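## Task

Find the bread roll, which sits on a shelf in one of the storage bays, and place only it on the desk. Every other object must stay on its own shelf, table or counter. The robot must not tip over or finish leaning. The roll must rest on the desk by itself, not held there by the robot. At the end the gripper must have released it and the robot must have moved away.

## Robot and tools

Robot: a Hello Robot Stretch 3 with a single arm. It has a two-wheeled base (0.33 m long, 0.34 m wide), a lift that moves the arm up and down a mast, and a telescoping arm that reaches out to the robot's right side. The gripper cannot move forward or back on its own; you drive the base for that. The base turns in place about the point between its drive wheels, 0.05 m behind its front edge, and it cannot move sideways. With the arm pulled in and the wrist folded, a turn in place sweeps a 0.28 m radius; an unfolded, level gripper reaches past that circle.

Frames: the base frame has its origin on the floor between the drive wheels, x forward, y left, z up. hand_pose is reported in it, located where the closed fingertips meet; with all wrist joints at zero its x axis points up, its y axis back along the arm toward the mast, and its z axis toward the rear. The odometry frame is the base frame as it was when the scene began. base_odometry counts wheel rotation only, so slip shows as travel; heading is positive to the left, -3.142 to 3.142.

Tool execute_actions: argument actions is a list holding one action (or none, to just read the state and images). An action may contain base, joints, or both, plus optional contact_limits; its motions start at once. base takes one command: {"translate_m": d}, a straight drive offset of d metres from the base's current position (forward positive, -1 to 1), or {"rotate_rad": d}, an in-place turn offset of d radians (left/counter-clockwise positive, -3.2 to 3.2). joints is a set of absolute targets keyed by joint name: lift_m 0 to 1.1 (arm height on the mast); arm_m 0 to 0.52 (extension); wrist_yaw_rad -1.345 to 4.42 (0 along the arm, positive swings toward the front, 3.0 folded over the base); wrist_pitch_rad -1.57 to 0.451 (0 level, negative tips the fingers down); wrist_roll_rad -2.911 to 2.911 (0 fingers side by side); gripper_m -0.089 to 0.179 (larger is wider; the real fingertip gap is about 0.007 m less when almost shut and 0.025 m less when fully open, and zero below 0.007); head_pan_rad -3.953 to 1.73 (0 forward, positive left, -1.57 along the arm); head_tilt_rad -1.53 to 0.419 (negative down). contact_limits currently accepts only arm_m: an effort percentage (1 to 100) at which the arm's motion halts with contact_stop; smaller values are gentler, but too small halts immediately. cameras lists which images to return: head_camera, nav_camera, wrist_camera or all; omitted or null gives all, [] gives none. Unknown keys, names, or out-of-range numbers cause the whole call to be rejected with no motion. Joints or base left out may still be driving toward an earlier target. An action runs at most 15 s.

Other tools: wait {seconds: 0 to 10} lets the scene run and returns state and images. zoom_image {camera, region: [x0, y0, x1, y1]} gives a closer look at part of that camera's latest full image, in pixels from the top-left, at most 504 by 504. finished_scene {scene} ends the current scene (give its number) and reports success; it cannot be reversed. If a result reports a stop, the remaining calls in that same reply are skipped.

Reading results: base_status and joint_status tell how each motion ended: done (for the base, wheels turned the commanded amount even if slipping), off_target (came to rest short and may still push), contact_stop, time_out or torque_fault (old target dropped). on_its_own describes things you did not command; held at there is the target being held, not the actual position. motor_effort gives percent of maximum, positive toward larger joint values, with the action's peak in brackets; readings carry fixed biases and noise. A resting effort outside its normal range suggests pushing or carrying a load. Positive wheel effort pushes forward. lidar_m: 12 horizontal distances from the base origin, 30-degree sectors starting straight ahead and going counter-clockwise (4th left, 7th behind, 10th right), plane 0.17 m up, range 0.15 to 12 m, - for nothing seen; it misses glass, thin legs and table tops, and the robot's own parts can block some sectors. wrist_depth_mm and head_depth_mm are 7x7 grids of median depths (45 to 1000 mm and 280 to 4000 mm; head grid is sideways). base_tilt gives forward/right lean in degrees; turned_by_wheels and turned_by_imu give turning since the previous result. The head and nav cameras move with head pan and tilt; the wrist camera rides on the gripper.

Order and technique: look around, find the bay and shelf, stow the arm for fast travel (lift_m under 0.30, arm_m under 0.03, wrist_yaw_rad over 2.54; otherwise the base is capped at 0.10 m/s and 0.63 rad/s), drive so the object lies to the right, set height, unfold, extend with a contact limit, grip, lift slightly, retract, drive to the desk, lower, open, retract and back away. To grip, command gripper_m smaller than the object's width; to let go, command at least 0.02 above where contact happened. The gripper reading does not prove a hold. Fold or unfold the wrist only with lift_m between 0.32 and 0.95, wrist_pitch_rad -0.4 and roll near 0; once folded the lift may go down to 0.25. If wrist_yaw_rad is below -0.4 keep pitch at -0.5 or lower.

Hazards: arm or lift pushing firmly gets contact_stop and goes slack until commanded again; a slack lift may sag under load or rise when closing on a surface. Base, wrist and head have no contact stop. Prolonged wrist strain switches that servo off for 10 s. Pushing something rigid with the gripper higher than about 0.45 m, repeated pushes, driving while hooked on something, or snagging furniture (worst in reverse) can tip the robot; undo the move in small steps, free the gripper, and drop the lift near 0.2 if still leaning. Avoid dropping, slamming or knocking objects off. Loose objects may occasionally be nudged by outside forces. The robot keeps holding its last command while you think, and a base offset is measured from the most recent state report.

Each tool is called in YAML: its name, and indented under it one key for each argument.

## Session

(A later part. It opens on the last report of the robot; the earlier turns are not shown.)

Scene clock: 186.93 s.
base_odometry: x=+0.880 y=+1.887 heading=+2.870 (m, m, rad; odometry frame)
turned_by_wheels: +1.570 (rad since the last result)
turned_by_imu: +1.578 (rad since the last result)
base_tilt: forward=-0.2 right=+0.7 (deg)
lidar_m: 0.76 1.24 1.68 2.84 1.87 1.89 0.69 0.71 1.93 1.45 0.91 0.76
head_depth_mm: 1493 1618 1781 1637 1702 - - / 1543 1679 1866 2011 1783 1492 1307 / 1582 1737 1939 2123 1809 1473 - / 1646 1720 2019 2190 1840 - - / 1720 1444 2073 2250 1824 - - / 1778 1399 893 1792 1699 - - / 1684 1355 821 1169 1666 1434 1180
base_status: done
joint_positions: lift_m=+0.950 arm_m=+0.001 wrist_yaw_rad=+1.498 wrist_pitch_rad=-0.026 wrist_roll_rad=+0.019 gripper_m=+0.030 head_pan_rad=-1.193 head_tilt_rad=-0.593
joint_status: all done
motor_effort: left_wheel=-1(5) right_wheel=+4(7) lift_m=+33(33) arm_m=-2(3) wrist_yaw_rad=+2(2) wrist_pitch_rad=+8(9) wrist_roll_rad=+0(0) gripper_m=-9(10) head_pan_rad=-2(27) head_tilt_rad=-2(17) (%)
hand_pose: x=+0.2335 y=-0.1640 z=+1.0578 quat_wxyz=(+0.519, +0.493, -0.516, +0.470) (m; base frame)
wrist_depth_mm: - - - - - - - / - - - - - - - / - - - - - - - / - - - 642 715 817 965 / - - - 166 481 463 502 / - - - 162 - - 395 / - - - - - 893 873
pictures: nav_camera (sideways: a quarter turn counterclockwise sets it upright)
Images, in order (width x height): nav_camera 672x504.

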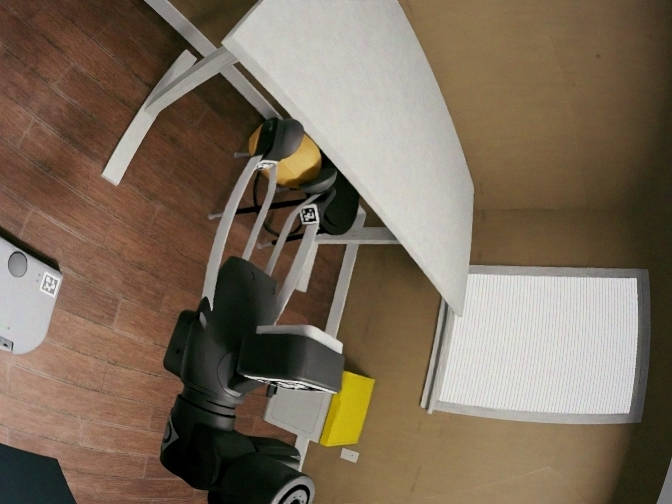

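execute_actions:
  actions:
    - {"base":{"rotate_rad":1.57},"joints":{"wrist_yaw_rad":0,"head_pan_rad":-1.57}}
  cameras: []

execute_actions:
  actions:
    - {"joints":{"arm_m":0.5}}

Scene clock: 197.77 s.
base_odometry: x=+0.880 y=+1.887 heading=-1.843 (m, m, rad; odometry frame)
turned_by_wheels: +1.570 (rad since the last result)
turned_by_imu: +1.578 (rad since the last result)
base_tilt: forward=-0.3 right=+0.8 (deg)
lidar_m: 2.82 1.27 1.89 0.69 0.71 1.93 1.45 0.91 0.76 0.75 1.25 1.68
head_depth_mm: 1007 1112 926 642 528 - - / 1006 1112 909 632 520 - - / 1005 1108 890 657 527 - - / 1004 1105 1194 438 - - - / 1000 1103 1234 1371 1580 1435 1225 / 998 1105 1235 1396 1589 1434 1211 / 991 1098 1232 1387 1580 1421 1199
base_status: done
joint_positions: lift_m=+0.950 arm_m=+0.001 wrist_yaw_rad=+0.002 wrist_pitch_rad=-0.026 wrist_roll_rad=+0.019 gripper_m=+0.030 head_pan_rad=-1.563 head_tilt_rad=-0.593
joint_status: all done
motor_effort: left_wheel=-1(4) right_wheel=+4(6) lift_m=+33(33) arm_m=-3(3) wrist_yaw_rad=-2(4) wrist_pitch_rad=+9(8) wrist_roll_rad=+0(0) gripper_m=-9(9) head_pan_rad=-3(17) head_tilt_rad=-2(2) (%)
hand_pose: x=-0.0210 y=-0.4010 z=+1.0578 quat_wxyz=(+0.701, +0.010, -0.713, -0.009) (m; base frame)
wrist_depth_mm: 969 946 945 884 896 859 856 / - 980 962 965 902 919 899 / - - 985 981 967 952 932 / - - - - 705 814 960 / - - - 166 475 466 505 / - - - 163 277 329 351 / - - - - 243 257 265
pictures: none
No camera images: the call's "cameras" was empty. Leave "cameras" out to get every camera's image.

Scene clock: 202.63 s.
base_odometry: x=+0.880 y=+1.887 heading=-1.843 (m, m, rad; odometry frame)
turned_by_wheels: +0.000 (rad since the last result)
turned_by_imu: -0.001 (rad since the last result)
base_tilt: forward=-0.2 right=+1.0 (deg)
lidar_m: 2.82 1.27 1.89 0.69 0.71 1.92 1.45 0.91 0.76 0.75 1.24 1.68
head_depth_mm: 1007 1111 1055 - - 1466 1256 / 1002 1101 - 607 520 1483 1245 / 1006 1075 829 622 515 1229 1213 / 1002 1071 1222 1373 1607 1459 1229 / 1001 1101 1237 1400 1610 1444 1221 / 999 1101 1232 1388 1591 1434 1210 / 997 1099 1232 1386 1568 1413 1204
base_status: not commanded
joint_positions: lift_m=+0.950 arm_m=+0.500 wrist_yaw_rad=+0.001 wrist_pitch_rad=-0.026 wrist_roll_rad=+0.019 gripper_m=+0.030 head_pan_rad=-1.563 head_tilt_rad=-0.593
joint_status: all done
motor_effort: left_wheel=-1(1) right_wheel=+3(3) lift_m=+33(34) arm_m=+4(6) wrist_yaw_rad=+1(1) wrist_pitch_rad=+9(9) wrist_roll_rad=+0(0) gripper_m=-10(9) head_pan_rad=-2(3) head_tilt_rad=-2(2) (%)
hand_pose: x=-0.0213 y=-0.9002 z=+1.0578 quat_wxyz=(+0.701, +0.009, -0.713, -0.009) (m; base frame)
wrist_depth_mm: 453 448 440 431 424 416 408 / 478 464 462 445 438 435 425 / 500 491 483 467 459 449 443 / 528 518 498 491 482 478 465 / 550 546 520 166 495 484 481 / 586 578 563 163 274 327 345 / 626 595 598 579 240 253 263
pictures: head_camera (sideways: a quarter turn clockwise sets it upright), nav_camera (sideways: a quarter turn counterclockwise sets it upright), wrist_camera
Images, in order (width x height): head_camera 896x504, nav_camera 672x504, wrist_camera 644x364.

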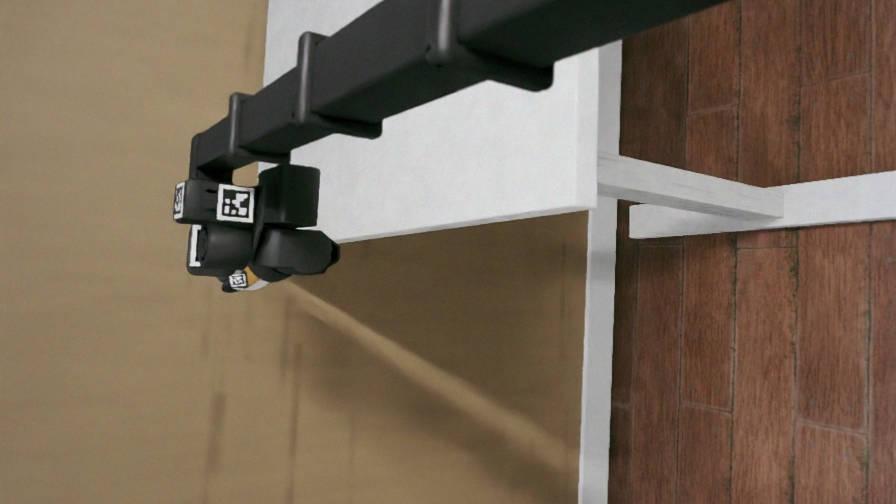

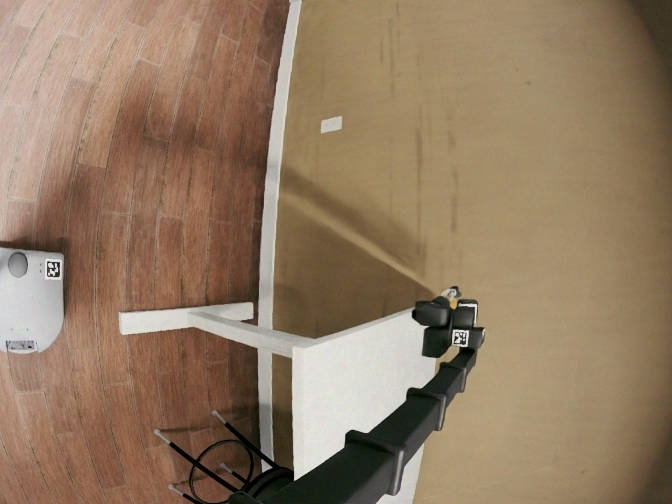

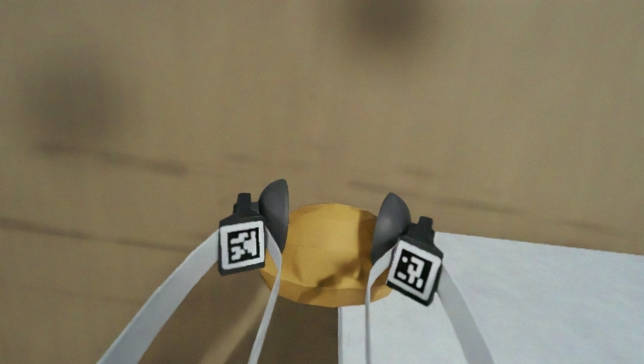

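At the desk's edge; back up, then lower.

execute_actions:
  actions:
    - {"base":{"translate_m":-0.25}}
  cameras: []

execute_actions:
  actions:
    - {"joints":{"lift_m":0.84}}
  cameras: ["wrist_camera"]

Scene clock: 211.93 s.
base_odometry: x=+0.948 y=+2.127 heading=-1.843 (m, m, rad; odometry frame)
turned_by_wheels: +0.000 (rad since the last result)
turned_by_imu: +0.000 (rad since the last result)
base_tilt: forward=-0.2 right=+0.9 (deg)
lidar_m: 2.81 1.48 0.71 0.68 2.30 1.24 1.20 0.96 0.73 0.74 1.25 1.69
head_depth_mm: 1010 1116 1057 - - 1420 1225 / 1006 1099 - 608 539 1483 1249 / 1003 1084 832 625 534 1467 1237 / 1003 1079 781 616 526 1456 1228 / 1006 1106 851 606 520 1372 1192 / 1000 1092 835 598 514 1435 1210 / 1001 1101 1207 592 508 1417 1199
base_status: done
joint_positions: lift_m=+0.950 arm_m=+0.500 wrist_yaw_rad=+0.001 wrist_pitch_rad=-0.026 wrist_roll_rad=+0.019 gripper_m=+0.030 head_pan_rad=-1.563 head_tilt_rad=-0.593
joint_status: not commanded
motor_effort: left_wheel=-1(4) right_wheel=+3(5) lift_m=+34(33) arm_m=+4(4) wrist_yaw_rad=+1(1) wrist_pitch_rad=+9(9) wrist_roll_rad=+0(0) gripper_m=-10(9) head_pan_rad=-2(2) head_tilt_rad=-2(2) (%)
hand_pose: x=-0.0213 y=-0.9002 z=+1.0578 quat_wxyz=(+0.701, +0.009, -0.713, -0.009) (m; base frame)
wrist_depth_mm: 459 449 439 438 423 422 411 / 472 470 456 455 440 432 427 / 507 493 482 472 465 453 442 / 534 513 504 499 485 473 465 / 568 347 383 165 494 492 487 / 255 267 263 163 276 326 346 / 205 213 221 229 239 254 262
pictures: none
No camera images: the call's "cameras" was empty. Leave "cameras" out to get every camera's image.

Scene clock: 214.10 s.
base_odometry: x=+0.948 y=+2.127 heading=-1.843 (m, m, rad; odometry frame)
turned_by_wheels: +0.000 (rad since the last result)
turned_by_imu: -0.001 (rad since the last result)
base_tilt: forward=-0.4 right=+0.9 (deg)
lidar_m: 2.81 1.48 0.71 0.68 2.31 1.24 1.20 0.96 0.73 0.74 1.25 1.69
head_depth_mm: 1016 1119 926 645 - - - / 1013 1116 966 - 1093 1450 1242 / 1005 1115 - 619 533 1475 1241 / 1008 1112 - 613 526 1459 1224 / 1004 1105 851 605 519 1375 1202 / 1001 1095 835 596 514 1432 1211 / 1001 1110 1213 589 507 1419 1199
base_status: not commanded
joint_positions: lift_m=+0.882 arm_m=+0.500 wrist_yaw_rad=+0.000 wrist_pitch_rad=+0.012 wrist_roll_rad=+0.018 gripper_m=+0.030 head_pan_rad=-1.563 head_tilt_rad=-0.594
joint_status: lift_m contact_stop (moved -0.067 of -0.110)
on_its_own: lift_m is slack since a contact_stop, until your next command for it (your +0.840 is given up)
motor_effort: left_wheel=+0(7) right_wheel=+1(3) lift_m=+26(29) arm_m=+2(3) wrist_yaw_rad=+0(0) wrist_pitch_rad=-4(24) wrist_roll_rad=+0(1) gripper_m=-9(9) head_pan_rad=-2(2) head_tilt_rad=-2(3) (%)
hand_pose: x=-0.0213 y=-0.9014 z=+1.0002 quat_wxyz=(+0.701, -0.004, -0.713, +0.004) (m; base frame)
wrist_depth_mm: 465 454 447 437 433 422 412 / 479 473 461 454 447 436 432 / 506 490 482 477 462 457 452 / 517 378 419 481 478 474 463 / 226 240 272 165 337 331 365 / 171 180 179 162 187 227 238 / 138 144 148 155 161 172 178
pictures: wrist_camera
Images, in order (width x height): wrist_camera 644x364.

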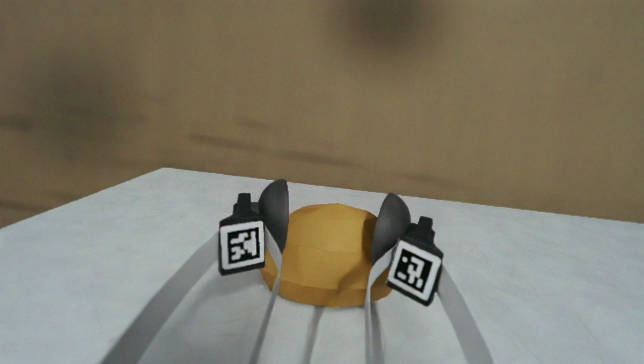

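execute_actions:
  actions:
    - {"joints":{"gripper_m":0.15,"lift_m":0.89}}
  cameras: []

execute_actions:
  actions:
    - {"joints":{"lift_m":1.0}}
  cameras: []

execute_actions:
  actions:
    - {"joints":{"arm_m":0}}
  cameras: []

finished_scene:
  scene: 1

Scene clock: 223.93 s.
base_odometry: x=+0.948 y=+2.127 heading=-1.843 (m, m, rad; odometry frame)
turned_by_wheels: +0.000 (rad since the last result)
turned_by_imu: -0.001 (rad since the last result)
base_tilt: forward=-0.2 right=+0.9 (deg)
lidar_m: 2.80 1.48 0.71 0.68 2.30 1.24 1.21 0.96 0.73 0.74 1.25 1.69
head_depth_mm: 1010 1123 921 668 - - 1218 / 1007 1113 962 - 536 1444 1248 / 1007 1110 - 621 533 1472 1238 / 1005 1107 - 613 527 1458 1231 / 1005 1106 825 605 519 1368 1194 / 1003 1091 831 595 514 1434 1209 / 995 1102 1211 589 507 1413 1198
base_status: not commanded
joint_positions: lift_m=+0.890 arm_m=+0.500 wrist_yaw_rad=+0.000 wrist_pitch_rad=-0.019 wrist_roll_rad=+0.018 gripper_m=+0.150 head_pan_rad=-1.563 head_tilt_rad=-0.594
joint_status: all done
motor_effort: left_wheel=+0(1) right_wheel=+1(1) lift_m=+33(36) arm_m=+3(2) wrist_yaw_rad=-1(0) wrist_pitch_rad=+6(8) wrist_roll_rad=+0(0) gripper_m=+1(100) head_pan_rad=-2(2) head_tilt_rad=-2(2) (%)
hand_pose: x=-0.0213 y=-0.9006 z=+0.9995 quat_wxyz=(+0.701, +0.007, -0.713, -0.007) (m; base frame)
wrist_depth_mm: 462 449 438 431 425 415 410 / 477 469 459 451 445 439 430 / 506 494 485 477 465 454 449 / 526 375 376 412 475 473 463 / 221 - 242 168 279 322 334 / - 171 180 164 192 - 229 / 136 139 146 152 159 161 177
pictures: none
No camera images: the call's "cameras" was empty. Leave "cameras" out to get every camera's image.

Scene clock: 225.77 s.
base_odometry: x=+0.948 y=+2.127 heading=-1.843 (m, m, rad; odometry frame)
turned_by_wheels: +0.000 (rad since the last result)
turned_by_imu: +0.000 (rad since the last result)
base_tilt: forward=-0.3 right=+0.9 (deg)
lidar_m: 2.81 1.48 0.71 0.68 2.31 1.24 1.20 0.96 0.73 0.74 1.25 1.68
head_depth_mm: 1010 1092 - 592 546 1427 1228 / 1008 - 851 631 538 1478 1250 / 1004 - 883 623 532 1475 1241 / 1003 1109 842 613 526 1457 1225 / 1000 1095 848 604 520 1372 1201 / 1003 1094 833 597 513 1431 1209 / 997 1102 1213 589 508 1414 1200
base_status: not commanded
joint_positions: lift_m=+1.000 arm_m=+0.500 wrist_yaw_rad=+0.000 wrist_pitch_rad=-0.019 wrist_roll_rad=+0.018 gripper_m=+0.150 head_pan_rad=-1.563 head_tilt_rad=-0.594
joint_status: all done
motor_effort: left_wheel=+0(0) right_wheel=+1(1) lift_m=+33(36) arm_m=+1(2) wrist_yaw_rad=-2(0) wrist_pitch_rad=+6(6) wrist_roll_rad=+0(0) gripper_m=+0(0) head_pan_rad=-2(2) head_tilt_rad=-2(2) (%)
hand_pose: x=-0.0213 y=-0.9006 z=+1.1095 quat_wxyz=(+0.701, +0.007, -0.713, -0.007) (m; base frame)
wrist_depth_mm: 457 456 443 435 420 418 407 / 482 475 464 451 441 435 429 / 496 491 480 472 462 454 438 / 531 515 508 489 487 477 459 / 556 - 518 522 514 493 489 / 586 338 361 380 405 - 457 / 266 275 290 303 314 320 347
pictures: none
No camera images: the call's "cameras" was empty. Leave "cameras" out to get every camera's image.

Scene clock: 230.63 s.
base_odometry: x=+0.948 y=+2.127 heading=-1.843 (m, m, rad; odometry frame)
turned_by_wheels: +0.000 (rad since the last result)
turned_by_imu: -0.001 (rad since the last result)
base_tilt: forward=-0.3 right=+0.8 (deg)
lidar_m: 2.81 1.48 0.71 0.68 2.31 1.24 1.20 0.96 0.73 0.74 1.25 1.69
head_depth_mm: 1008 1118 923 - - - - / 1012 1117 913 606 - - - / 1006 1113 916 - - - - / 1005 1107 876 - - - - / 1001 1110 851 603 521 1276 1186 / 1000 1092 878 583 514 1439 1217 / 998 1100 1213 590 507 1409 1203
base_status: not commanded
joint_positions: lift_m=+1.000 arm_m=+0.001 wrist_yaw_rad=+0.000 wrist_pitch_rad=-0.019 wrist_roll_rad=+0.018 gripper_m=+0.150 head_pan_rad=-1.563 head_tilt_rad=-0.594
joint_status: all done
motor_effort: left_wheel=+1(1) right_wheel=+1(1) lift_m=+34(33) arm_m=-3(5) wrist_yaw_rad=-1(1) wrist_pitch_rad=+6(6) wrist_roll_rad=+0(0) gripper_m=+0(0) head_pan_rad=-2(2) head_tilt_rad=-2(2) (%)
hand_pose: x=-0.0214 y=-0.4012 z=+1.1095 quat_wxyz=(+0.701, +0.007, -0.713, -0.007) (m; base frame)
wrist_depth_mm: 951 941 931 923 878 871 875 / - 970 973 943 932 920 883 / - - - 989 955 939 950 / - - - 813 929 - 978 / - - 491 536 565 650 678 / - 350 366 388 410 - 463 / 281 279 293 305 317 322 353
pictures: none
No camera images: the call's "cameras" was empty. Leave "cameras" out to get every camera's image.

The scene is finished: the task was done.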